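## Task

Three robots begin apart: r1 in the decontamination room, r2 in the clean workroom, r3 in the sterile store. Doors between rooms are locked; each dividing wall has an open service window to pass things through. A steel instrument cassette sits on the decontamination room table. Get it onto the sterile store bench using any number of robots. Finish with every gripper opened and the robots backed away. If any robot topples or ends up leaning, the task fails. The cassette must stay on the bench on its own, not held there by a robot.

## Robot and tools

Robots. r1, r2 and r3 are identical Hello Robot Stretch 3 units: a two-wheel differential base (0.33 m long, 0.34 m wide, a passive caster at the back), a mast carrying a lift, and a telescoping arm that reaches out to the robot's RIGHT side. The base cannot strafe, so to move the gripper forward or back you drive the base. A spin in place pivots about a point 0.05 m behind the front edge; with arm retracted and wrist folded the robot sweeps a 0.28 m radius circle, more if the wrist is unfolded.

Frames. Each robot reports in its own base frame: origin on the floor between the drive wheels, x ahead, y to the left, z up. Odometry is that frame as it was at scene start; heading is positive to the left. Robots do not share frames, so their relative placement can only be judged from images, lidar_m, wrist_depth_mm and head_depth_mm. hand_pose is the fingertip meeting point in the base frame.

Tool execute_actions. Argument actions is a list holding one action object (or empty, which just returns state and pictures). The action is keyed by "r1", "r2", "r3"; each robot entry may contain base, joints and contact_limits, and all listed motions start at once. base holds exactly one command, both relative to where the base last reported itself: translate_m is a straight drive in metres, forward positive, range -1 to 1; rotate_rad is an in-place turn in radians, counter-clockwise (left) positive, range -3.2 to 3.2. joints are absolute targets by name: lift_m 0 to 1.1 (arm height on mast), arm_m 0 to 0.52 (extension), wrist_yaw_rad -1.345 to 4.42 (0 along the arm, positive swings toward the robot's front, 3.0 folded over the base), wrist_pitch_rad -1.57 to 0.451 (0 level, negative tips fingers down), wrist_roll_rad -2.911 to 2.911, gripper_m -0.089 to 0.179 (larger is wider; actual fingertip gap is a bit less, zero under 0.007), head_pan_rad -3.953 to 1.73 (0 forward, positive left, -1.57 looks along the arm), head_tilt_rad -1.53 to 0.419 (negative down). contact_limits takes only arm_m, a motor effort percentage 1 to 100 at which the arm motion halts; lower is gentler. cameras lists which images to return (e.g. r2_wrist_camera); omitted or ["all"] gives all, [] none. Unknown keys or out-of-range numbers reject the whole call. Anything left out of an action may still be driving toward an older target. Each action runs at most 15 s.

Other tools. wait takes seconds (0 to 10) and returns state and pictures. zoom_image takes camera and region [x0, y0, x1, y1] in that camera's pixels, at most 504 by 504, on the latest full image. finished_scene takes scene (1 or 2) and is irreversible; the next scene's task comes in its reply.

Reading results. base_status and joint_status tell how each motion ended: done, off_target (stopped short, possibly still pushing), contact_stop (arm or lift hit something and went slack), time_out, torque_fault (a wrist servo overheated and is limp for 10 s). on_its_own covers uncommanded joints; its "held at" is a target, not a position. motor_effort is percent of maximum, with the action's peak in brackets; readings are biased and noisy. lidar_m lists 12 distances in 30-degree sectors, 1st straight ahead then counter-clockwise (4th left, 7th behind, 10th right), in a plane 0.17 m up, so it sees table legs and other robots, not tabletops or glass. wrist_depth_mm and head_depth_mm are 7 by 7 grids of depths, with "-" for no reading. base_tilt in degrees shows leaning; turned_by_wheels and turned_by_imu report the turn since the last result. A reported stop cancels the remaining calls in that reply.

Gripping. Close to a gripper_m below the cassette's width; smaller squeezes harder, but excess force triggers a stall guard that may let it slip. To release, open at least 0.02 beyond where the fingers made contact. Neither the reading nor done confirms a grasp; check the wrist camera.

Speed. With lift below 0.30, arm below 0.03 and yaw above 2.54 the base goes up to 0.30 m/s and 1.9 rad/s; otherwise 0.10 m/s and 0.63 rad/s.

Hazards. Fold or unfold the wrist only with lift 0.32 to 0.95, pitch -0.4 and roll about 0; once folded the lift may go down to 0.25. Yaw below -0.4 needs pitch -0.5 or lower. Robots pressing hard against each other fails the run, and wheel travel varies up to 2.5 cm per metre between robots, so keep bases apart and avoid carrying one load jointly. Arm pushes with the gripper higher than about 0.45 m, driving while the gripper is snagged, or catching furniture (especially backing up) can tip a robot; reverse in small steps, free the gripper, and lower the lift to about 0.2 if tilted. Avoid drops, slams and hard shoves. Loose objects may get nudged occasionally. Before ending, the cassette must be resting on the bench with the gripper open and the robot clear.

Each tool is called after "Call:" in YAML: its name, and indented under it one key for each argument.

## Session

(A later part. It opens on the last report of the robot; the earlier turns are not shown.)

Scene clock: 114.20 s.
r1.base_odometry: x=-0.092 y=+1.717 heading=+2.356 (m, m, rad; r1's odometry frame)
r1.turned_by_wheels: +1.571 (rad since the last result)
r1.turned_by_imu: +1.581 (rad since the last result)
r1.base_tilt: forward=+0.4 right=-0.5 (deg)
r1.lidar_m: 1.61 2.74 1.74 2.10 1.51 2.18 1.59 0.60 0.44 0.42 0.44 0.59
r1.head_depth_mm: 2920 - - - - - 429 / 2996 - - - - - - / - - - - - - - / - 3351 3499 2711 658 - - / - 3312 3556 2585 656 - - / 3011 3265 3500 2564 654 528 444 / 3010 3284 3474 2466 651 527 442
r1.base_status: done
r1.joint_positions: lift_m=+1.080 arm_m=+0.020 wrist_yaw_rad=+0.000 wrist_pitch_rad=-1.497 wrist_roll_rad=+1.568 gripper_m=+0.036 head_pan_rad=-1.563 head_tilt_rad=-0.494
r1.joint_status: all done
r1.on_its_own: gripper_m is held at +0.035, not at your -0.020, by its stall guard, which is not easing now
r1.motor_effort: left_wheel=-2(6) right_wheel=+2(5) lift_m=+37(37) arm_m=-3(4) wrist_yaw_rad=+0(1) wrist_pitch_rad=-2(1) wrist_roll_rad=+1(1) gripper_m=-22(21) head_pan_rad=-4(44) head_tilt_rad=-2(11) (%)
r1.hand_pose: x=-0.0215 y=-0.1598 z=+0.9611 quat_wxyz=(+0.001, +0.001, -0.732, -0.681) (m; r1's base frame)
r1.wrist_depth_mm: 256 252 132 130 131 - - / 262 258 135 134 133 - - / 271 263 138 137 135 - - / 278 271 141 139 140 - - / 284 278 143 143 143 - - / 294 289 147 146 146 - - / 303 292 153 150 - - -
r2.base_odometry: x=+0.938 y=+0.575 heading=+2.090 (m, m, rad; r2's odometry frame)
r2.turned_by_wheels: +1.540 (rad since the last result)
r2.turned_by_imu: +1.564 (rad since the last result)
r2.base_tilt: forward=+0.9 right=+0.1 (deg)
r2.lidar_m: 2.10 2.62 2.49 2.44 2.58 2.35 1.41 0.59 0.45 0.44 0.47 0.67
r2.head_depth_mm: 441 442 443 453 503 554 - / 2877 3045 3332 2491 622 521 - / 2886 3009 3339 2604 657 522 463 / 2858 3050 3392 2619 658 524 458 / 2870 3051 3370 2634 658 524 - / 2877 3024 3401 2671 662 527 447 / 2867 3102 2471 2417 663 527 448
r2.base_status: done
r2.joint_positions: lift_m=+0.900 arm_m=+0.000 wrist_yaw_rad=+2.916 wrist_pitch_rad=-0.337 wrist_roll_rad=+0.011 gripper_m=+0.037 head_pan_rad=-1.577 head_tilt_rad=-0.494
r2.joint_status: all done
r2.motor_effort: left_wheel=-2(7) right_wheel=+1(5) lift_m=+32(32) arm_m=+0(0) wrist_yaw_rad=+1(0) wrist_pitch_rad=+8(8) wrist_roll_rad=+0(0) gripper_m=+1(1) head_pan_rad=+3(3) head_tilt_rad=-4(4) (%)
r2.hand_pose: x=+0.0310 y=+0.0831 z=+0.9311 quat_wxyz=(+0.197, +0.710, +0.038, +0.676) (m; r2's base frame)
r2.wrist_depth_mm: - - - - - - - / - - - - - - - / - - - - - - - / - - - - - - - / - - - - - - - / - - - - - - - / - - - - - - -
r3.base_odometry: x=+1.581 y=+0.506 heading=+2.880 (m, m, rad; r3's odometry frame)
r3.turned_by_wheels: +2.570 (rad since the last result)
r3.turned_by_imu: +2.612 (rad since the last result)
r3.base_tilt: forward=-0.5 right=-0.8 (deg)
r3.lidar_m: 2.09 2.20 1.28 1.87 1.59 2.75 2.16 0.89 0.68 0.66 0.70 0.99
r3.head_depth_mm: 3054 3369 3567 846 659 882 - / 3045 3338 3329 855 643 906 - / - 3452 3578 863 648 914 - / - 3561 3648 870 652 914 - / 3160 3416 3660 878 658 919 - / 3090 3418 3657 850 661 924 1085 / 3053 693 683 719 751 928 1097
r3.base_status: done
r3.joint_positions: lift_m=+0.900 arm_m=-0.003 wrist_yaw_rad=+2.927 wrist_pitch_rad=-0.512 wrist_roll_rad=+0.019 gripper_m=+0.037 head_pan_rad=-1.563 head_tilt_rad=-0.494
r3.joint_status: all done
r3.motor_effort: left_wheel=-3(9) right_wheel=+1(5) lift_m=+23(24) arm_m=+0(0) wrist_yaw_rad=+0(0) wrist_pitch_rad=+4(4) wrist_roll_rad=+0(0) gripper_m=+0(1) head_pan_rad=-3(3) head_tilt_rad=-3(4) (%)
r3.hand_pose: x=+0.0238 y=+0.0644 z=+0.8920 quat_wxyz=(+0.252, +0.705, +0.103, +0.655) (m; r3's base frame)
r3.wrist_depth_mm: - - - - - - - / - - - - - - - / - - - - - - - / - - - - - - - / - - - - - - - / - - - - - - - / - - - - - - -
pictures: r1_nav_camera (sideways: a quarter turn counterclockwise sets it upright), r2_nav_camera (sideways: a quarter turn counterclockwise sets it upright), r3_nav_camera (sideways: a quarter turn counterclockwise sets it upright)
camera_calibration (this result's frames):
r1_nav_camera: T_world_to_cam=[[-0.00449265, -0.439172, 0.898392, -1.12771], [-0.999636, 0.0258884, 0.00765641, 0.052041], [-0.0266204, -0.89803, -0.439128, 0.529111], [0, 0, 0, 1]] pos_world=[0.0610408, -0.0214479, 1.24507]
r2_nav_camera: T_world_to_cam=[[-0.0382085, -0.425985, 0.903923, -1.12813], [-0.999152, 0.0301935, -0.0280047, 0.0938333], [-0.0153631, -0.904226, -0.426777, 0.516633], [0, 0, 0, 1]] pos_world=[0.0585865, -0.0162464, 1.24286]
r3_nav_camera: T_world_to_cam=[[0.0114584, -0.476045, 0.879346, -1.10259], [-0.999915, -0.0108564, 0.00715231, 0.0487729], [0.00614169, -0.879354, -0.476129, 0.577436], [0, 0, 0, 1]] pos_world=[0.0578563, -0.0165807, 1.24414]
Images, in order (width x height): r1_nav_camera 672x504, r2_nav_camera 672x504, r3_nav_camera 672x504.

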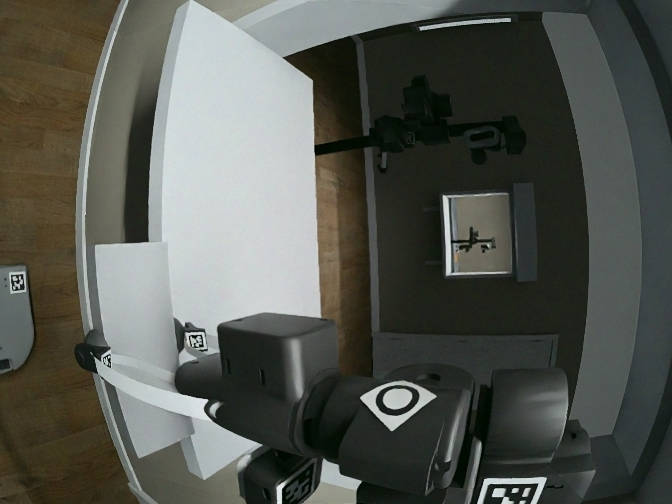

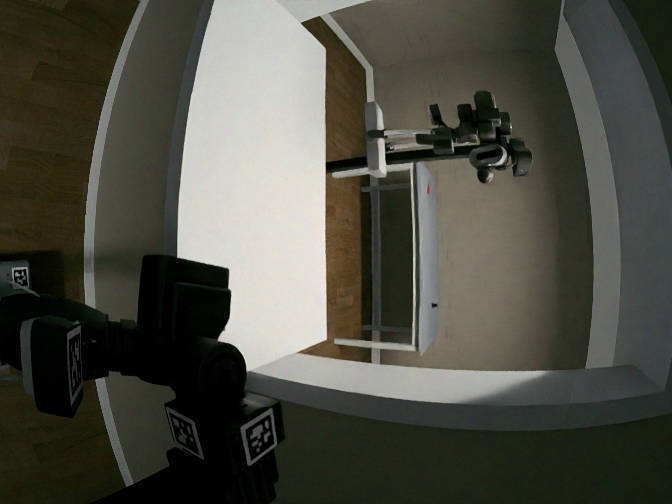

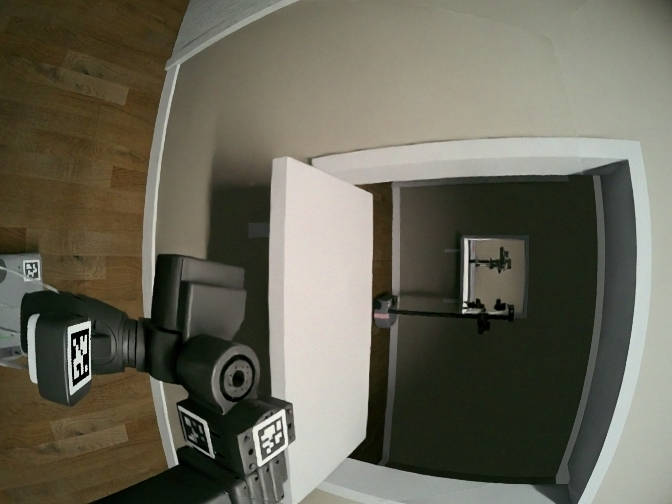

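Call:
execute_actions:
  actions:
    - {"r1":{"joints":{"arm_m":0.47}},"r2":{"base":{"translate_m":0.3},"joints":{"lift_m":0.95,"wrist_pitch_rad":-0.4}},"r3":{"base":{"translate_m":-0.15},"joints":{"lift_m":0.95,"wrist_pitch_rad":-0.4}}}
  cameras: []

Call:
execute_actions:
  actions:
    - {"r1":{"joints":{"lift_m":1.005}},"r3":{"joints":{"wrist_yaw_rad":0,"gripper_m":0.17}}}
  cameras: []

Call:
execute_actions:
  actions:
    - {"r1":{"joints":{"gripper_m":0.15}},"r3":{"joints":{"lift_m":1.09,"wrist_pitch_rad":-1.5,"wrist_roll_rad":1.57}}}
  cameras: []

Call:
execute_actions:
  actions:
    - {"r1":{"joints":{"lift_m":1.09}}}
  cameras: []

Call:
execute_actions:
  actions:
    - {"r1":{"joints":{"arm_m":0.01}}}
  cameras: []

Call:
execute_actions:
  actions:
    - {"r2":{"joints":{"wrist_yaw_rad":0,"gripper_m":0.17,"lift_m":1.0}}}
  cameras: []

Call:
execute_actions:
  actions:
    - {"r2":{"joints":{"lift_m":1.09,"wrist_pitch_rad":-1.5,"wrist_roll_rad":1.57,"arm_m":0.15}}}
  cameras: ["r2_wrist_camera"]

Scene clock: 126.63 s.
r1.base_odometry: x=-0.092 y=+1.717 heading=+2.356 (m, m, rad; r1's odometry frame)
r1.turned_by_wheels: +0.000 (rad since the last result)
r1.turned_by_imu: +0.000 (rad since the last result)
r1.base_tilt: forward=+0.4 right=-0.5 (deg)
r1.lidar_m: 1.62 2.74 1.74 2.09 1.51 2.18 1.58 0.60 0.44 0.42 0.44 0.59
r1.head_depth_mm: - 3282 3480 2615 666 537 450 / 2956 3307 3467 2423 664 536 448 / - - 3487 665 660 534 447 / 3660 3234 3355 661 660 532 446 / 934 799 1163 786 654 529 445 / 2954 943 3484 2544 653 528 444 / 3012 3321 3485 2553 651 527 442
r1.base_status: not commanded
r1.joint_positions: lift_m=+1.080 arm_m=+0.470 wrist_yaw_rad=+0.000 wrist_pitch_rad=-1.497 wrist_roll_rad=+1.568 gripper_m=+0.036 head_pan_rad=-1.563 head_tilt_rad=-0.494
r1.joint_status: all done
r1.on_its_own: gripper_m is held at +0.035, not at your -0.020, by its stall guard, which is not easing now
r1.motor_effort: left_wheel=+0(1) right_wheel=+2(2) lift_m=+37(37) arm_m=+3(3) wrist_yaw_rad=+0(0) wrist_pitch_rad=-1(2) wrist_roll_rad=+1(1) gripper_m=-22(22) head_pan_rad=-4(4) head_tilt_rad=-2(2) (%)
r1.hand_pose: x=-0.0215 y=-0.6093 z=+0.9611 quat_wxyz=(+0.001, +0.001, -0.732, -0.681) (m; r1's base frame)
r1.wrist_depth_mm: - - 132 130 131 226 222 / - - 135 133 134 234 226 / - - 138 137 137 236 233 / - - 141 140 141 244 236 / - - 144 143 143 250 244 / - - 147 147 146 257 249 / - - 152 150 267 261 255
r2.base_odometry: x=+0.789 y=+0.835 heading=+2.090 (m, m, rad; r2's odometry frame)
r2.turned_by_wheels: +0.000 (rad since the last result)
r2.turned_by_imu: +0.000 (rad since the last result)
r2.base_tilt: forward=+0.8 right=+0.0 (deg)
r2.lidar_m: 2.15 2.31 2.47 2.42 2.56 2.65 1.47 0.62 0.47 0.46 0.48 0.69
r2.head_depth_mm: 2839 3057 3310 2577 667 - - / 2868 3078 3362 2602 654 553 - / 2871 3079 3367 2610 658 555 - / 2818 3090 3367 2645 488 483 - / 883 2404 1068 774 488 483 - / 884 313 362 396 452 497 - / 527 308 3382 814 494 497 460
r2.base_status: done
r2.joint_positions: lift_m=+0.950 arm_m=+0.000 wrist_yaw_rad=+2.916 wrist_pitch_rad=-0.413 wrist_roll_rad=+0.011 gripper_m=+0.037 head_pan_rad=-1.577 head_tilt_rad=-0.494
r2.joint_status: all done
r2.motor_effort: left_wheel=-2(4) right_wheel=+1(3) lift_m=+31(35) arm_m=+0(0) wrist_yaw_rad=+0(1) wrist_pitch_rad=+7(9) wrist_roll_rad=+0(0) gripper_m=-1(0) head_pan_rad=+3(3) head_tilt_rad=-4(4) (%)
r2.hand_pose: x=+0.0290 y=+0.0745 z=+0.9636 quat_wxyz=(+0.223, +0.707, +0.065, +0.668) (m; r2's base frame)
r2.wrist_depth_mm: - - - - - - - / - - - - - - - / - - - - - - - / - - - - - - - / - - - - - - - / - - - - - - - / - - - - - - -
r3.base_odometry: x=+1.726 y=+0.467 heading=+2.880 (m, m, rad; r3's odometry frame)
r3.turned_by_wheels: +0.000 (rad since the last result)
r3.turned_by_imu: +0.001 (rad since the last result)
r3.base_tilt: forward=-0.3 right=-0.6 (deg)
r3.lidar_m: 2.24 2.37 1.34 1.88 1.98 2.59 2.14 0.88 0.67 0.65 0.68 0.98
r3.head_depth_mm: 3114 3383 3583 846 660 - - / 3063 3382 3575 856 643 861 - / - 3459 3561 863 648 866 - / 3140 3427 3608 870 649 868 - / 3161 3408 3631 882 655 873 - / 3123 3466 3647 887 661 913 1044 / 3098 3440 3697 902 667 920 1079
r3.base_status: done
r3.joint_positions: lift_m=+0.950 arm_m=-0.003 wrist_yaw_rad=+2.927 wrist_pitch_rad=-0.421 wrist_roll_rad=+0.019 gripper_m=+0.037 head_pan_rad=-1.563 head_tilt_rad=-0.494
r3.joint_status: all done
r3.motor_effort: left_wheel=-2(11) right_wheel=+2(2) lift_m=+23(24) arm_m=+0(0) wrist_yaw_rad=+0(0) wrist_pitch_rad=+6(9) wrist_roll_rad=+0(0) gripper_m=+0(0) head_pan_rad=-3(2) head_tilt_rad=-4(4) (%)
r3.hand_pose: x=+0.0264 y=+0.0765 z=+0.9617 quat_wxyz=(+0.222, +0.709, +0.071, +0.665) (m; r3's base frame)
r3.wrist_depth_mm: - - - - - - - / - - - - - - - / - - - - - - - / - - - - - - - / - - - - - - - / - - - - - - - / - - - - - - -
pictures: none
No camera images: the call's "cameras" was empty. Leave "cameras" out to get every camera's image.

Scene clock: 129.10 s.
r1.base_odometry: x=-0.092 y=+1.717 heading=+2.356 (m, m, rad; r1's odometry frame)
r1.turned_by_wheels: +0.000 (rad since the last result)
r1.turned_by_imu: +0.000 (rad since the last result)
r1.base_tilt: forward=+0.4 right=-0.5 (deg)
r1.lidar_m: 1.61 2.74 1.73 2.09 1.50 2.18 1.59 0.60 0.44 0.42 0.44 0.59
r1.head_depth_mm: 3001 3182 - 2629 666 538 450 / 3021 3183 3553 2618 662 535 449 / - - - 2620 661 533 447 / 3620 3230 1049 2590 637 532 446 / 934 799 1162 1271 656 530 445 / 2934 944 3530 2575 653 528 444 / 3023 3273 3471 2545 650 527 442
r1.base_status: not commanded
r1.joint_positions: lift_m=+1.005 arm_m=+0.470 wrist_yaw_rad=+0.000 wrist_pitch_rad=-1.497 wrist_roll_rad=+1.568 gripper_m=+0.036 head_pan_rad=-1.563 head_tilt_rad=-0.494
r1.joint_status: all done
r1.on_its_own: gripper_m is held at +0.035, not at your -0.020, by its stall guard, which is not easing now
r1.motor_effort: left_wheel=-2(1) right_wheel=+2(2) lift_m=+31(30) arm_m=+4(4) wrist_yaw_rad=+0(1) wrist_pitch_rad=-1(1) wrist_roll_rad=+1(1) gripper_m=-22(22) head_pan_rad=-4(4) head_tilt_rad=-2(2) (%)
r1.hand_pose: x=-0.0215 y=-0.6093 z=+0.8864 quat_wxyz=(+0.001, +0.001, -0.732, -0.681) (m; r1's base frame)
r1.wrist_depth_mm: - - 131 131 131 160 156 / - - 135 133 134 163 159 / - - 138 136 137 167 163 / - 907 141 139 140 171 167 / - - 144 143 144 176 171 / - - 147 147 147 179 175 / - - 153 150 187 183 181
r2.base_odometry: x=+0.789 y=+0.835 heading=+2.090 (m, m, rad; r2's odometry frame)
r2.turned_by_wheels: +0.000 (rad since the last result)
r2.turned_by_imu: +0.000 (rad since the last result)
r2.base_tilt: forward=+0.8 right=+0.1 (deg)
r2.lidar_m: 2.15 2.31 2.48 2.42 2.56 2.66 1.47 0.61 0.47 0.46 0.48 0.69
r2.head_depth_mm: 2874 3058 3273 2603 665 - - / 2878 3078 3356 2644 655 555 - / 2869 3088 3367 2625 658 554 - / 2853 3079 3386 2604 659 504 - / 905 1035 1118 409 539 490 - / 2837 680 344 403 618 481 - / 2879 562 334 419 638 484 460
r2.base_status: not commanded
r2.joint_positions: lift_m=+0.950 arm_m=+0.000 wrist_yaw_rad=+2.916 wrist_pitch_rad=-0.413 wrist_roll_rad=+0.011 gripper_m=+0.037 head_pan_rad=-1.577 head_tilt_rad=-0.494
r2.joint_status: not commanded
r2.motor_effort: left_wheel=-2(2) right_wheel=+1(1) lift_m=+32(32) arm_m=+0(0) wrist_yaw_rad=+0(1) wrist_pitch_rad=+7(7) wrist_roll_rad=+0(1) gripper_m=+1(0) head_pan_rad=+3(3) head_tilt_rad=-4(4) (%)
r2.hand_pose: x=+0.0290 y=+0.0745 z=+0.9636 quat_wxyz=(+0.223, +0.707, +0.065, +0.668) (m; r2's base frame)
r2.wrist_depth_mm: - - - - - - - / - - - - - - - / - - - - - - - / - - - - - - - / - - - - - - - / - - - - - - - / - - - - - - -
r3.base_odometry: x=+1.726 y=+0.467 heading=+2.880 (m, m, rad; r3's odometry frame)
r3.turned_by_wheels: +0.000 (rad since the last result)
r3.turned_by_imu: +0.000 (rad since the last result)
r3.base_tilt: forward=-0.4 right=-0.8 (deg)
r3.lidar_m: 2.24 2.37 1.34 1.88 1.98 2.60 2.15 0.88 0.67 0.65 0.69 0.98
r3.head_depth_mm: 3086 3358 3500 845 660 - - / 3098 3389 3604 855 665 - - / - 3461 3603 863 684 - - / 3751 3364 3539 873 674 904 1090 / 3242 3527 3674 879 657 928 1067 / 3087 3482 3645 891 662 910 1073 / 3108 3434 3715 895 666 921 1079
r3.base_status: not commanded
r3.joint_positions: lift_m=+0.950 arm_m=-0.003 wrist_yaw_rad=+0.002 wrist_pitch_rad=-0.421 wrist_roll_rad=+0.019 gripper_m=+0.170 head_pan_rad=-1.563 head_tilt_rad=-0.494
r3.joint_status: all done
r3.motor_effort: left_wheel=-2(3) right_wheel=+2(1) lift_m=+23(23) arm_m=+0(0) wrist_yaw_rad=-2(4) wrist_pitch_rad=+6(6) wrist_roll_rad=+0(0) gripper_m=+0(95) head_pan_rad=-2(2) head_tilt_rad=-3(3) (%)
r3.hand_pose: x=-0.0210 y=-0.3664 z=+0.9617 quat_wxyz=(+0.685, +0.147, -0.697, -0.149) (m; r3's base frame)
r3.wrist_depth_mm: 491 - - - - - - / 500 575 610 620 644 661 - / 436 445 447 460 473 487 470 / 353 357 364 364 376 377 385 / 588 581 565 345 339 327 326 / - 672 655 619 610 608 562 / 811 782 754 732 711 682 666
pictures: none
No camera images: the call's "cameras" was empty. Leave "cameras" out to get every camera's image.

Scene clock: 131.20 s.
r1.base_odometry: x=-0.092 y=+1.717 heading=+2.356 (m, m, rad; r1's odometry frame)
r1.turned_by_wheels: +0.000 (rad since the last result)
r1.turned_by_imu: +0.000 (rad since the last result)
r1.base_tilt: forward=+0.4 right=-0.5 (deg)
r1.lidar_m: 1.62 2.74 1.74 2.09 1.50 2.18 1.59 0.60 0.44 0.42 0.44 0.59
r1.head_depth_mm: 2996 3190 - 2641 667 537 449 / 3024 3158 3546 2616 661 535 447 / - - - 2619 660 533 447 / 3678 3242 1052 2582 638 531 445 / 936 798 1162 1287 655 531 445 / 2950 941 3500 2567 652 528 443 / 3037 3326 3484 2557 651 527 443
r1.base_status: not commanded
r1.joint_positions: lift_m=+1.005 arm_m=+0.470 wrist_yaw_rad=+0.000 wrist_pitch_rad=-1.497 wrist_roll_rad=+1.568 gripper_m=+0.150 head_pan_rad=-1.563 head_tilt_rad=-0.494
r1.joint_status: all done
r1.motor_effort: left_wheel=-1(1) right_wheel=+2(2) lift_m=+31(31) arm_m=+3(4) wrist_yaw_rad=+1(0) wrist_pitch_rad=-1(2) wrist_roll_rad=+1(1) gripper_m=+0(88) head_pan_rad=-4(4) head_tilt_rad=-3(2) (%)
r1.hand_pose: x=-0.0215 y=-0.6093 z=+0.8864 quat_wxyz=(+0.001, +0.001, -0.732, -0.681) (m; r1's base frame)
r1.wrist_depth_mm: - - 171 137 136 160 156 / - - 174 140 139 164 160 / - - 180 143 144 167 164 / - 930 183 148 174 172 168 / - 194 189 151 178 175 173 / - 200 193 156 182 - 176 / - - 200 160 188 185 179
r2.base_odometry: x=+0.789 y=+0.835 heading=+2.090 (m, m, rad; r2's odometry frame)
r2.turned_by_wheels: +0.000 (rad since the last result)
r2.turned_by_imu: +0.000 (rad since the last result)
r2.base_tilt: forward=+0.8 right=+0.3 (deg)
r2.lidar_m: 2.15 2.30 2.48 2.42 2.56 2.66 1.47 0.61 0.47 0.46 0.48 0.69
r2.head_depth_mm: 2842 3072 3202 2612 666 - - / 2841 3064 3348 2623 657 553 - / 2910 3022 3324 2609 657 554 - / 2804 3042 3389 2603 658 515 - / 900 1031 1125 410 594 509 - / 2843 679 344 403 615 486 - / 2904 561 335 418 638 489 460
r2.base_status: not commanded
r2.joint_positions: lift_m=+0.950 arm_m=+0.000 wrist_yaw_rad=+2.916 wrist_pitch_rad=-0.413 wrist_roll_rad=+0.011 gripper_m=+0.037 head_pan_rad=-1.577 head_tilt_rad=-0.494
r2.joint_status: not commanded
r2.motor_effort: left_wheel=-2(2) right_wheel=+1(1) lift_m=+32(32) arm_m=+0(0) wrist_yaw_rad=+0(1) wrist_pitch_rad=+7(7) wrist_roll_rad=+0(0) gripper_m=-1(0) head_pan_rad=+3(3) head_tilt_rad=-4(4) (%)
r2.hand_pose: x=+0.0290 y=+0.0745 z=+0.9636 quat_wxyz=(+0.223, +0.707, +0.065, +0.668) (m; r2's base frame)
r2.wrist_depth_mm: - - - - - - - / - - - - - - - / - - - - - - - / - - - - - - - / - - - - - - - / - - - - - - - / - - - - - - -
r3.base_odometry: x=+1.726 y=+0.467 heading=+2.880 (m, m, rad; r3's odometry frame)
r3.turned_by_wheels: +0.000 (rad since the last result)
r3.turned_by_imu: +0.000 (rad since the last result)
r3.base_tilt: forward=-0.4 right=-0.8 (deg)
r3.lidar_m: 2.24 2.37 1.34 1.88 1.98 2.60 2.14 0.88 0.67 0.65 0.69 0.98
r3.head_depth_mm: 3040 - - - - - - / 3064 - - - - - - / - - - - - - - / 3646 3454 3579 873 651 866 - / 3216 3468 3626 879 657 888 1062 / 3106 3459 3696 890 661 909 1068 / 3133 3412 3671 897 665 919 1073
r3.base_status: not commanded
r3.joint_positions: lift_m=+1.090 arm_m=-0.003 wrist_yaw_rad=+0.002 wrist_pitch_rad=-1.492 wrist_roll_rad=+1.564 gripper_m=+0.170 head_pan_rad=-1.563 head_tilt_rad=-0.494
r3.joint_status: all done
r3.motor_effort: left_wheel=-2(3) right_wheel=+1(2) lift_m=+23(26) arm_m=+0(0) wrist_yaw_rad=-2(4) wrist_pitch_rad=-2(5) wrist_roll_rad=+3(5) gripper_m=+0(1) head_pan_rad=-2(2) head_tilt_rad=-4(3) (%)
r3.hand_pose: x=-0.0215 y=-0.1383 z=+0.9710 quat_wxyz=(+0.003, +0.003, -0.734, -0.679) (m; r3's base frame)
r3.wrist_depth_mm: 595 802 - - - - - / 609 846 - - - - - / 621 871 - - - - - / 647 917 - - - - - / 614 - - - - - - / - - - - - - - / 718 - - - - - -
pictures: none
No camera images: the call's "cameras" was empty. Leave "cameras" out to get every camera's image.

Scene clock: 132.80 s.
r1.base_odometry: x=-0.092 y=+1.717 heading=+2.356 (m, m, rad; r1's odometry frame)
r1.turned_by_wheels: +0.000 (rad since the last result)
r1.turned_by_imu: +0.000 (rad since the last result)
r1.base_tilt: forward=+0.4 right=-0.5 (deg)
r1.lidar_m: 1.62 2.74 1.73 2.09 1.51 2.18 1.58 0.60 0.44 0.42 0.44 0.59
r1.head_depth_mm: - 3279 3454 2637 666 537 449 / 3041 3317 3570 2627 663 536 449 / - 3308 3514 2615 661 534 447 / 861 3254 3351 2596 656 531 446 / 936 798 1164 1291 654 531 445 / 2964 944 3478 2573 653 528 443 / 3031 3286 3464 2537 651 526 442
r1.base_status: not commanded
r1.joint_positions: lift_m=+1.090 arm_m=+0.470 wrist_yaw_rad=+0.000 wrist_pitch_rad=-1.497 wrist_roll_rad=+1.568 gripper_m=+0.150 head_pan_rad=-1.563 head_tilt_rad=-0.494
r1.joint_status: all done
r1.motor_effort: left_wheel=-1(1) right_wheel=+2(2) lift_m=+34(37) arm_m=+3(4) wrist_yaw_rad=+0(0) wrist_pitch_rad=-2(2) wrist_roll_rad=+1(1) gripper_m=+0(1) head_pan_rad=-3(4) head_tilt_rad=-2(2) (%)
r1.hand_pose: x=-0.0215 y=-0.6093 z=+0.9712 quat_wxyz=(+0.001, +0.001, -0.732, -0.681) (m; r1's base frame)
r1.wrist_depth_mm: - - 254 246 242 238 232 / - - 261 225 246 243 237 / - - 268 229 252 246 242 / - - 275 235 258 252 247 / - - 281 240 266 261 254 / - - 289 247 274 - 260 / - - 299 288 280 275 263
r2.base_odometry: x=+0.789 y=+0.835 heading=+2.090 (m, m, rad; r2's odometry frame)
r2.turned_by_wheels: +0.000 (rad since the last result)
r2.turned_by_imu: +0.000 (rad since the last result)
r2.base_tilt: forward=+0.9 right=+0.1 (deg)
r2.lidar_m: 2.15 2.30 2.48 2.41 2.56 2.66 1.47 0.61 0.47 0.46 0.48 0.69
r2.head_depth_mm: 2881 3066 3270 2609 665 - - / 2873 3051 3384 2622 656 554 - / 2865 3090 3358 2624 655 554 - / 2815 3031 3377 2629 659 515 - / 883 1051 371 807 635 501 - / 724 316 360 383 397 476 - / 293 315 3340 816 663 488 460
r2.base_status: not commanded
r2.joint_positions: lift_m=+0.950 arm_m=+0.000 wrist_yaw_rad=+2.916 wrist_pitch_rad=-0.413 wrist_roll_rad=+0.011 gripper_m=+0.037 head_pan_rad=-1.577 head_tilt_rad=-0.494
r2.joint_status: not commanded
r2.motor_effort: left_wheel=-2(1) right_wheel=+1(1) lift_m=+31(32) arm_m=+0(0) wrist_yaw_rad=+1(1) wrist_pitch_rad=+7(7) wrist_roll_rad=+0(1) gripper_m=+0(0) head_pan_rad=+3(3) head_tilt_rad=-4(4) (%)
r2.hand_pose: x=+0.0290 y=+0.0745 z=+0.9636 quat_wxyz=(+0.223, +0.707, +0.065, +0.668) (m; r2's base frame)
r2.wrist_depth_mm: - - - - - - - / - - - - - - - / - - - - - - - / - - - - - - - / - - - - - - - / - - - - - - - / - - - - - - -
r3.base_odometry: x=+1.726 y=+0.467 heading=+2.880 (m, m, rad; r3's odometry frame)
r3.turned_by_wheels: +0.000 (rad since the last result)
r3.turned_by_imu: +0.000 (rad since the last result)
r3.base_tilt: forward=-0.4 right=-0.8 (deg)
r3.lidar_m: 2.24 2.36 1.35 1.88 1.98 2.60 2.14 0.88 0.67 0.65 0.69 0.98
r3.head_depth_mm: 3052 - - - - - - / 3054 - - - - - - / - - - - - - - / 3702 3471 3613 876 653 864 - / 3214 3490 3670 879 656 888 1066 / 3152 3410 3745 887 663 912 1066 / 3152 3423 3667 902 666 918 1079
r3.base_status: not commanded
r3.joint_positions: lift_m=+1.090 arm_m=-0.003 wrist_yaw_rad=+0.002 wrist_pitch_rad=-1.492 wrist_roll_rad=+1.564 gripper_m=+0.170 head_pan_rad=-1.563 head_tilt_rad=-0.494
r3.joint_status: not commanded
r3.motor_effort: left_wheel=-3(2) right_wheel=+2(1) lift_m=+23(23) arm_m=+0(0) wrist_yaw_rad=-2(4) wrist_pitch_rad=-3(3) wrist_roll_rad=+3(4) gripper_m=-1(1) head_pan_rad=-2(2) head_tilt_rad=-3(4) (%)
r3.hand_pose: x=-0.0215 y=-0.1383 z=+0.9710 quat_wxyz=(+0.003, +0.003, -0.734, -0.679) (m; r3's base frame)
r3.wrist_depth_mm: 573 821 - - - - - / 596 830 - - - - - / 613 867 - - - - - / 635 891 - - - - - / 608 - - - - - - / - - - - - - - / 696 - - - - - -
pictures: none
No camera images: the call's "cameras" was empty. Leave "cameras" out to get every camera's image.

Scene clock: 137.37 s.
r1.base_odometry: x=-0.092 y=+1.717 heading=+2.356 (m, m, rad; r1's odometry frame)
r1.turned_by_wheels: +0.000 (rad since the last result)
r1.turned_by_imu: +0.000 (rad since the last result)
r1.base_tilt: forward=+0.4 right=-0.4 (deg)
r1.lidar_m: 1.62 2.74 1.74 2.09 1.51 2.18 1.58 0.60 0.44 0.42 0.44 0.59
r1.head_depth_mm: 2895 - - - - - - / 2929 - - - - - - / - - - - - - - / 2212 3221 3344 2718 658 - - / 934 801 1161 1292 655 - - / 2989 943 3512 2586 654 529 443 / 3028 3295 3461 2563 652 527 442
r1.base_status: not commanded
r1.joint_positions: lift_m=+1.090 arm_m=+0.010 wrist_yaw_rad=+0.000 wrist_pitch_rad=-1.497 wrist_roll_rad=+1.568 gripper_m=+0.150 head_pan_rad=-1.563 head_tilt_rad=-0.494
r1.joint_status: all done
r1.motor_effort: left_wheel=-1(1) right_wheel=+2(2) lift_m=+35(34) arm_m=-4(4) wrist_yaw_rad=+0(0) wrist_pitch_rad=-2(1) wrist_roll_rad=+1(1) gripper_m=+0(0) head_pan_rad=-3(4) head_tilt_rad=-2(3) (%)
r1.hand_pose: x=-0.0215 y=-0.1498 z=+0.9712 quat_wxyz=(+0.001, +0.001, -0.732, -0.681) (m; r1's base frame)
r1.wrist_depth_mm: 267 261 725 - - - 975 / 275 268 764 - - - - / 281 273 800 - - - - / 289 282 798 - - - - / 296 289 819 - - - - / 304 294 850 - - - - / 316 307 883 - - - -
r2.base_odometry: x=+0.789 y=+0.835 heading=+2.090 (m, m, rad; r2's odometry frame)
r2.turned_by_wheels: +0.000 (rad since the last result)
r2.turned_by_imu: +0.000 (rad since the last result)
r2.base_tilt: forward=+0.8 right=+0.0 (deg)
r2.lidar_m: 2.15 2.30 2.48 2.42 2.56 2.65 1.47 0.61 0.47 0.46 0.48 0.69
r2.head_depth_mm: 2883 3029 3300 2613 666 - - / 2848 3092 3318 2600 655 554 - / 2853 3075 3330 2623 655 556 - / 2840 2995 3376 2652 659 515 - / 807 766 2401 2511 660 508 - / 893 3060 3334 2632 661 494 - / 2854 3128 3390 2636 663 488 459
r2.base_status: not commanded
r2.joint_positions: lift_m=+0.950 arm_m=+0.000 wrist_yaw_rad=+2.916 wrist_pitch_rad=-0.413 wrist_roll_rad=+0.011 gripper_m=+0.037 head_pan_rad=-1.577 head_tilt_rad=-0.494
r2.joint_status: not commanded
r2.motor_effort: left_wheel=-2(2) right_wheel=+1(1) lift_m=+32(32) arm_m=+0(0) wrist_yaw_rad=+1(2) wrist_pitch_rad=+7(7) wrist_roll_rad=+0(0) gripper_m=+0(0) head_pan_rad=+3(3) head_tilt_rad=-4(4) (%)
r2.hand_pose: x=+0.0290 y=+0.0745 z=+0.9636 quat_wxyz=(+0.223, +0.707, +0.065, +0.668) (m; r2's base frame)
r2.wrist_depth_mm: - - - - - - - / - - - - - - - / - - - - - - - / - - - - - - - / - - - - - - - / - - - - - - - / - - - - - - -
r3.base_odometry: x=+1.726 y=+0.467 heading=+2.880 (m, m, rad; r3's odometry frame)
r3.turned_by_wheels: +0.000 (rad since the last result)
r3.turned_by_imu: +0.001 (rad since the last result)
r3.base_tilt: forward=-0.6 right=-0.8 (deg)
r3.lidar_m: 2.24 2.36 1.35 1.88 1.98 2.60 2.14 0.88 0.67 0.65 0.69 0.97
r3.head_depth_mm: 3023 - - - - - - / 3076 - - - - - - / - - - - - - - / 3681 3505 3634 871 652 866 - / 3232 3515 3632 879 657 887 1069 / 3122 3449 3681 895 660 910 1077 / 3091 3414 3709 901 666 914 1080
r3.base_status: not commanded
r3.joint_positions: lift_m=+1.090 arm_m=-0.003 wrist_yaw_rad=+0.002 wrist_pitch_rad=-1.492 wrist_roll_rad=+1.564 gripper_m=+0.170 head_pan_rad=-1.563 head_tilt_rad=-0.494
r3.joint_status: not commanded
r3.motor_effort: left_wheel=-3(3) right_wheel=+1(2) lift_m=+23(23) arm_m=+0(0) wrist_yaw_rad=-2(1) wrist_pitch_rad=-2(3) wrist_roll_rad=+4(3) gripper_m=+0(0) head_pan_rad=-2(2) head_tilt_rad=-4(3) (%)
r3.hand_pose: x=-0.0215 y=-0.1383 z=+0.9710 quat_wxyz=(+0.003, +0.003, -0.734, -0.679) (m; r3's base frame)
r3.wrist_depth_mm: 576 827 - - - - - / 602 818 - - - - - / 625 874 - - - - - / 633 910 - - - - - / 604 - - - - - - / - - - - - - - / 707 - - - - - -
pictures: none
No camera images: the call's "cameras" was empty. Leave "cameras" out to get every camera's image.

Scene clock: 139.83 s.
r1.base_odometry: x=-0.092 y=+1.717 heading=+2.356 (m, m, rad; r1's odometry frame)
r1.turned_by_wheels: +0.000 (rad since the last result)
r1.turned_by_imu: +0.000 (rad since the last result)
r1.base_tilt: forward=+0.4 right=-0.5 (deg)
r1.lidar_m: 1.61 2.73 1.74 2.09 1.50 2.18 1.58 0.60 0.44 0.42 0.44 0.60
r1.head_depth_mm: 2879 - - - - - - / 2919 - - - - - - / - - - - - - - / 2226 3296 3498 2738 658 - - / 924 746 1147 1296 655 - - / 933 3238 3479 2566 653 529 444 / 2941 3255 3449 2555 651 527 442
r1.base_status: not commanded
r1.joint_positions: lift_m=+1.090 arm_m=+0.010 wrist_yaw_rad=+0.000 wrist_pitch_rad=-1.497 wrist_roll_rad=+1.568 gripper_m=+0.150 head_pan_rad=-1.563 head_tilt_rad=-0.494
r1.joint_status: not commanded
r1.motor_effort: left_wheel=-1(1) right_wheel=+2(2) lift_m=+34(34) arm_m=-3(4) wrist_yaw_rad=+0(0) wrist_pitch_rad=-2(1) wrist_roll_rad=+1(1) gripper_m=+0(0) head_pan_rad=-3(4) head_tilt_rad=-2(2) (%)
r1.hand_pose: x=-0.0215 y=-0.1498 z=+0.9712 quat_wxyz=(+0.001, +0.001, -0.732, -0.681) (m; r1's base frame)
r1.wrist_depth_mm: 267 261 736 - - - 967 / 271 268 750 - - - - / 281 275 770 - - - - / 289 282 801 - - - - / 297 292 834 - - - - / 306 294 842 - - - - / 316 308 905 - - - -
r2.base_odometry: x=+0.789 y=+0.835 heading=+2.090 (m, m, rad; r2's odometry frame)
r2.turned_by_wheels: +0.000 (rad since the last result)
r2.turned_by_imu: +0.000 (rad since the last result)
r2.base_tilt: forward=+0.9 right=+0.2 (deg)
r2.lidar_m: 2.15 2.30 2.48 2.42 2.56 2.66 1.47 0.61 0.47 0.46 0.48 0.69
r2.head_depth_mm: 2866 3053 3239 2739 - - - / 2862 3059 3331 2613 707 - - / 2885 3033 3325 2641 - - - / 2806 3007 3373 2613 - - 456 / 811 763 2397 2476 660 484 457 / 891 3092 3356 2642 687 487 459 / 2830 3165 3378 2687 663 489 459
r2.base_status: not commanded
r2.joint_positions: lift_m=+1.000 arm_m=+0.000 wrist_yaw_rad=+0.003 wrist_pitch_rad=-0.413 wrist_roll_rad=+0.011 gripper_m=+0.170 head_pan_rad=-1.577 head_tilt_rad=-0.494
r2.joint_status: all done
r2.motor_effort: left_wheel=-2(2) right_wheel=+1(1) lift_m=+32(31) arm_m=+0(0) wrist_yaw_rad=-2(2) wrist_pitch_rad=+8(8) wrist_roll_rad=+0(0) gripper_m=+0(86) head_pan_rad=+3(3) head_tilt_rad=-4(3) (%)
r2.hand_pose: x=-0.0208 y=-0.3699 z=+1.0135 quat_wxyz=(+0.689, +0.146, -0.695, -0.145) (m; r2's base frame)
r2.wrist_depth_mm: - - - - - - - / - - - - - - - / - - - - - - - / 429 499 481 481 484 473 469 / 393 411 390 392 385 397 384 / 340 287 289 326 319 322 322 / 271 250 247 252 279 277 272
r3.base_odometry: x=+1.726 y=+0.467 heading=+2.880 (m, m, rad; r3's odometry frame)
r3.turned_by_wheels: +0.000 (rad since the last result)
r3.turned_by_imu: +0.000 (rad since the last result)
r3.base_tilt: forward=-0.4 right=-0.7 (deg)
r3.lidar_m: 2.24 2.36 1.34 1.88 1.98 2.60 2.15 0.88 0.67 0.65 0.69 0.98
r3.head_depth_mm: 3055 - - - - - - / 3016 - - - - - - / - - - - - - - / 3687 3492 3606 873 652 868 - / 3213 3488 3643 878 656 890 1068 / 3155 3406 3698 885 664 916 1068 / 3122 3373 3696 895 667 917 1079
r3.base_status: not commanded
r3.joint_positions: lift_m=+1.090 arm_m=-0.003 wrist_yaw_rad=+0.002 wrist_pitch_rad=-1.492 wrist_roll_rad=+1.564 gripper_m=+0.170 head_pan_rad=-1.563 head_tilt_rad=-0.494
r3.joint_status: not commanded
r3.motor_effort: left_wheel=-1(3) right_wheel=+2(1) lift_m=+23(23) arm_m=+0(0) wrist_yaw_rad=-1(2) wrist_pitch_rad=-2(2) wrist_roll_rad=+3(4) gripper_m=+0(1) head_pan_rad=-2(2) head_tilt_rad=-4(4) (%)
r3.hand_pose: x=-0.0215 y=-0.1383 z=+0.9710 quat_wxyz=(+0.003, +0.003, -0.734, -0.679) (m; r3's base frame)
r3.wrist_depth_mm: 589 828 - - - - - / 604 833 - - - - - / 619 870 - - - - - / 633 895 - - - - - / 601 - - - - - - / - - - - - - - / 696 - - - - - -
pictures: none
No camera images: the call's "cameras" was empty. Leave "cameras" out to get every camera's image.

Scene clock: 142.20 s.
r1.base_odometry: x=-0.092 y=+1.717 heading=+2.356 (m, m, rad; r1's odometry frame)
r1.turned_by_wheels: +0.000 (rad since the last result)
r1.turned_by_imu: +0.000 (rad since the last result)
r1.base_tilt: forward=+0.3 right=-0.5 (deg)
r1.lidar_m: 1.62 2.73 1.73 2.09 1.51 2.18 1.58 0.60 0.44 0.42 0.43 0.60
r1.head_depth_mm: 2900 - - - - - - / 2924 - - - - - - / - - - - - - - / 2203 3276 3484 2713 656 - - / 587 639 1144 1254 656 - - / 568 3198 3539 2577 655 529 443 / 2914 3297 3463 2555 651 526 442
r1.base_status: not commanded
r1.joint_positions: lift_m=+1.090 arm_m=+0.010 wrist_yaw_rad=+0.000 wrist_pitch_rad=-1.497 wrist_roll_rad=+1.568 gripper_m=+0.150 head_pan_rad=-1.563 head_tilt_rad=-0.494
r1.joint_status: not commanded
r1.motor_effort: left_wheel=-1(1) right_wheel=+2(2) lift_m=+34(34) arm_m=-4(3) wrist_yaw_rad=+0(1) wrist_pitch_rad=-1(1) wrist_roll_rad=+1(1) gripper_m=+0(0) head_pan_rad=-4(3) head_tilt_rad=-3(3) (%)
r1.hand_pose: x=-0.0215 y=-0.1498 z=+0.9712 quat_wxyz=(+0.001, +0.001, -0.732, -0.681) (m; r1's base frame)
r1.wrist_depth_mm: 266 261 747 - - - 991 / 276 268 760 - - - - / 282 277 779 - - - - / 286 283 794 - - - - / 300 288 848 - - - - / 304 294 838 - - - - / 318 308 886 - - - -
r2.base_odometry: x=+0.789 y=+0.835 heading=+2.090 (m, m, rad; r2's odometry frame)
r2.turned_by_wheels: +0.000 (rad since the last result)
r2.turned_by_imu: +0.000 (rad since the last result)
r2.base_tilt: forward=+0.7 right=-0.1 (deg)
r2.lidar_m: 2.15 2.30 2.47 2.41 2.55 2.65 1.47 0.61 0.47 0.46 0.48 0.69
r2.head_depth_mm: - 3106 - 2734 629 520 455 / - - - 2904 632 521 456 / 2824 - - - 633 523 457 / 2836 881 - - 613 485 456 / 811 765 2384 2734 636 486 458 / 887 3104 3333 2656 662 486 459 / 2847 3101 3383 2666 663 489 459
r2.base_status: not commanded
r2.joint_positions: lift_m=+1.090 arm_m=+0.150 wrist_yaw_rad=+0.002 wrist_pitch_rad=-1.492 wrist_roll_rad=+1.563 gripper_m=+0.170 head_pan_rad=-1.577 head_tilt_rad=-0.494
r2.joint_status: all done
r2.motor_effort: left_wheel=-2(2) right_wheel=+1(1) lift_m=+33(35) arm_m=+3(4) wrist_yaw_rad=-2(3) wrist_pitch_rad=-5(8) wrist_roll_rad=+3(3) gripper_m=+0(0) head_pan_rad=+3(3) head_tilt_rad=-4(3) (%)
r2.hand_pose: x=-0.0215 y=-0.2904 z=+0.9711 quat_wxyz=(+0.004, +0.003, -0.734, -0.679) (m; r2's base frame)
r2.wrist_depth_mm: 268 262 256 254 - - - / 276 269 266 259 - - - / 283 275 269 272 - - - / 287 280 272 - - - - / 299 254 251 - - - - / 308 262 258 - - - - / 315 305 269 - - - -
r3.base_odometry: x=+1.726 y=+0.467 heading=+2.880 (m, m, rad; r3's odometry frame)
r3.turned_by_wheels: +0.000 (rad since the last result)
r3.turned_by_imu: +0.000 (rad since the last result)
r3.base_tilt: forward=-0.4 right=-0.6 (deg)
r3.lidar_m: 2.24 2.36 1.35 1.88 1.98 2.61 2.15 0.88 0.67 0.65 0.69 0.98
r3.head_depth_mm: 3049 - - - - - - / 3012 - - - - - - / - - - - - - - / 3627 3451 3585 872 649 863 - / 3171 3476 3675 881 656 887 1069 / 3136 3386 3602 891 660 910 1071 / 3110 3347 3617 896 667 919 1077
r3.base_status: not commanded
r3.joint_positions: lift_m=+1.090 arm_m=-0.003 wrist_yaw_rad=+0.002 wrist_pitch_rad=-1.492 wrist_roll_rad=+1.564 gripper_m=+0.170 head_pan_rad=-1.563 head_tilt_rad=-0.494
r3.joint_status: not commanded
r3.motor_effort: left_wheel=-3(2) right_wheel=+1(1) lift_m=+23(23) arm_m=+0(0) wrist_yaw_rad=-2(2) wrist_pitch_rad=-3(2) wrist_roll_rad=+4(3) gripper_m=-1(0) head_pan_rad=-2(3) head_tilt_rad=-3(3) (%)
r3.hand_pose: x=-0.0215 y=-0.1383 z=+0.9710 quat_wxyz=(+0.003, +0.003, -0.734, -0.679) (m; r3's base frame)
r3.wrist_depth_mm: 581 814 - - - - - / 583 835 - - - - - / 622 839 - - - - - / 637 911 - - - - - / 616 - - - - - - / - - - - - - - / 691 - - - - - -
pictures: r2_wrist_camera
camera_calibration (this result's frames):
r2_wrist_camera: T_world_to_cam=[[0.00278951, 0.994025, -0.10912, 0.400082], [0.990044, 0.0126117, 0.140195, -0.0709472], [0.140733, -0.108425, -0.984093, 1.09596], [0, 0, 0, 1]] pos_world=[-0.0851135, -0.277967, 1.13213]
Images, in order (width x height): r2_wrist_camera 644x364.

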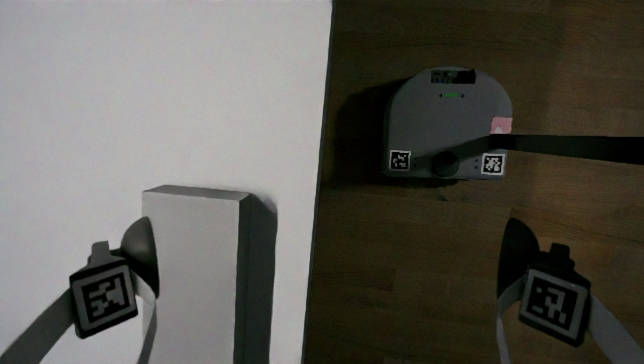

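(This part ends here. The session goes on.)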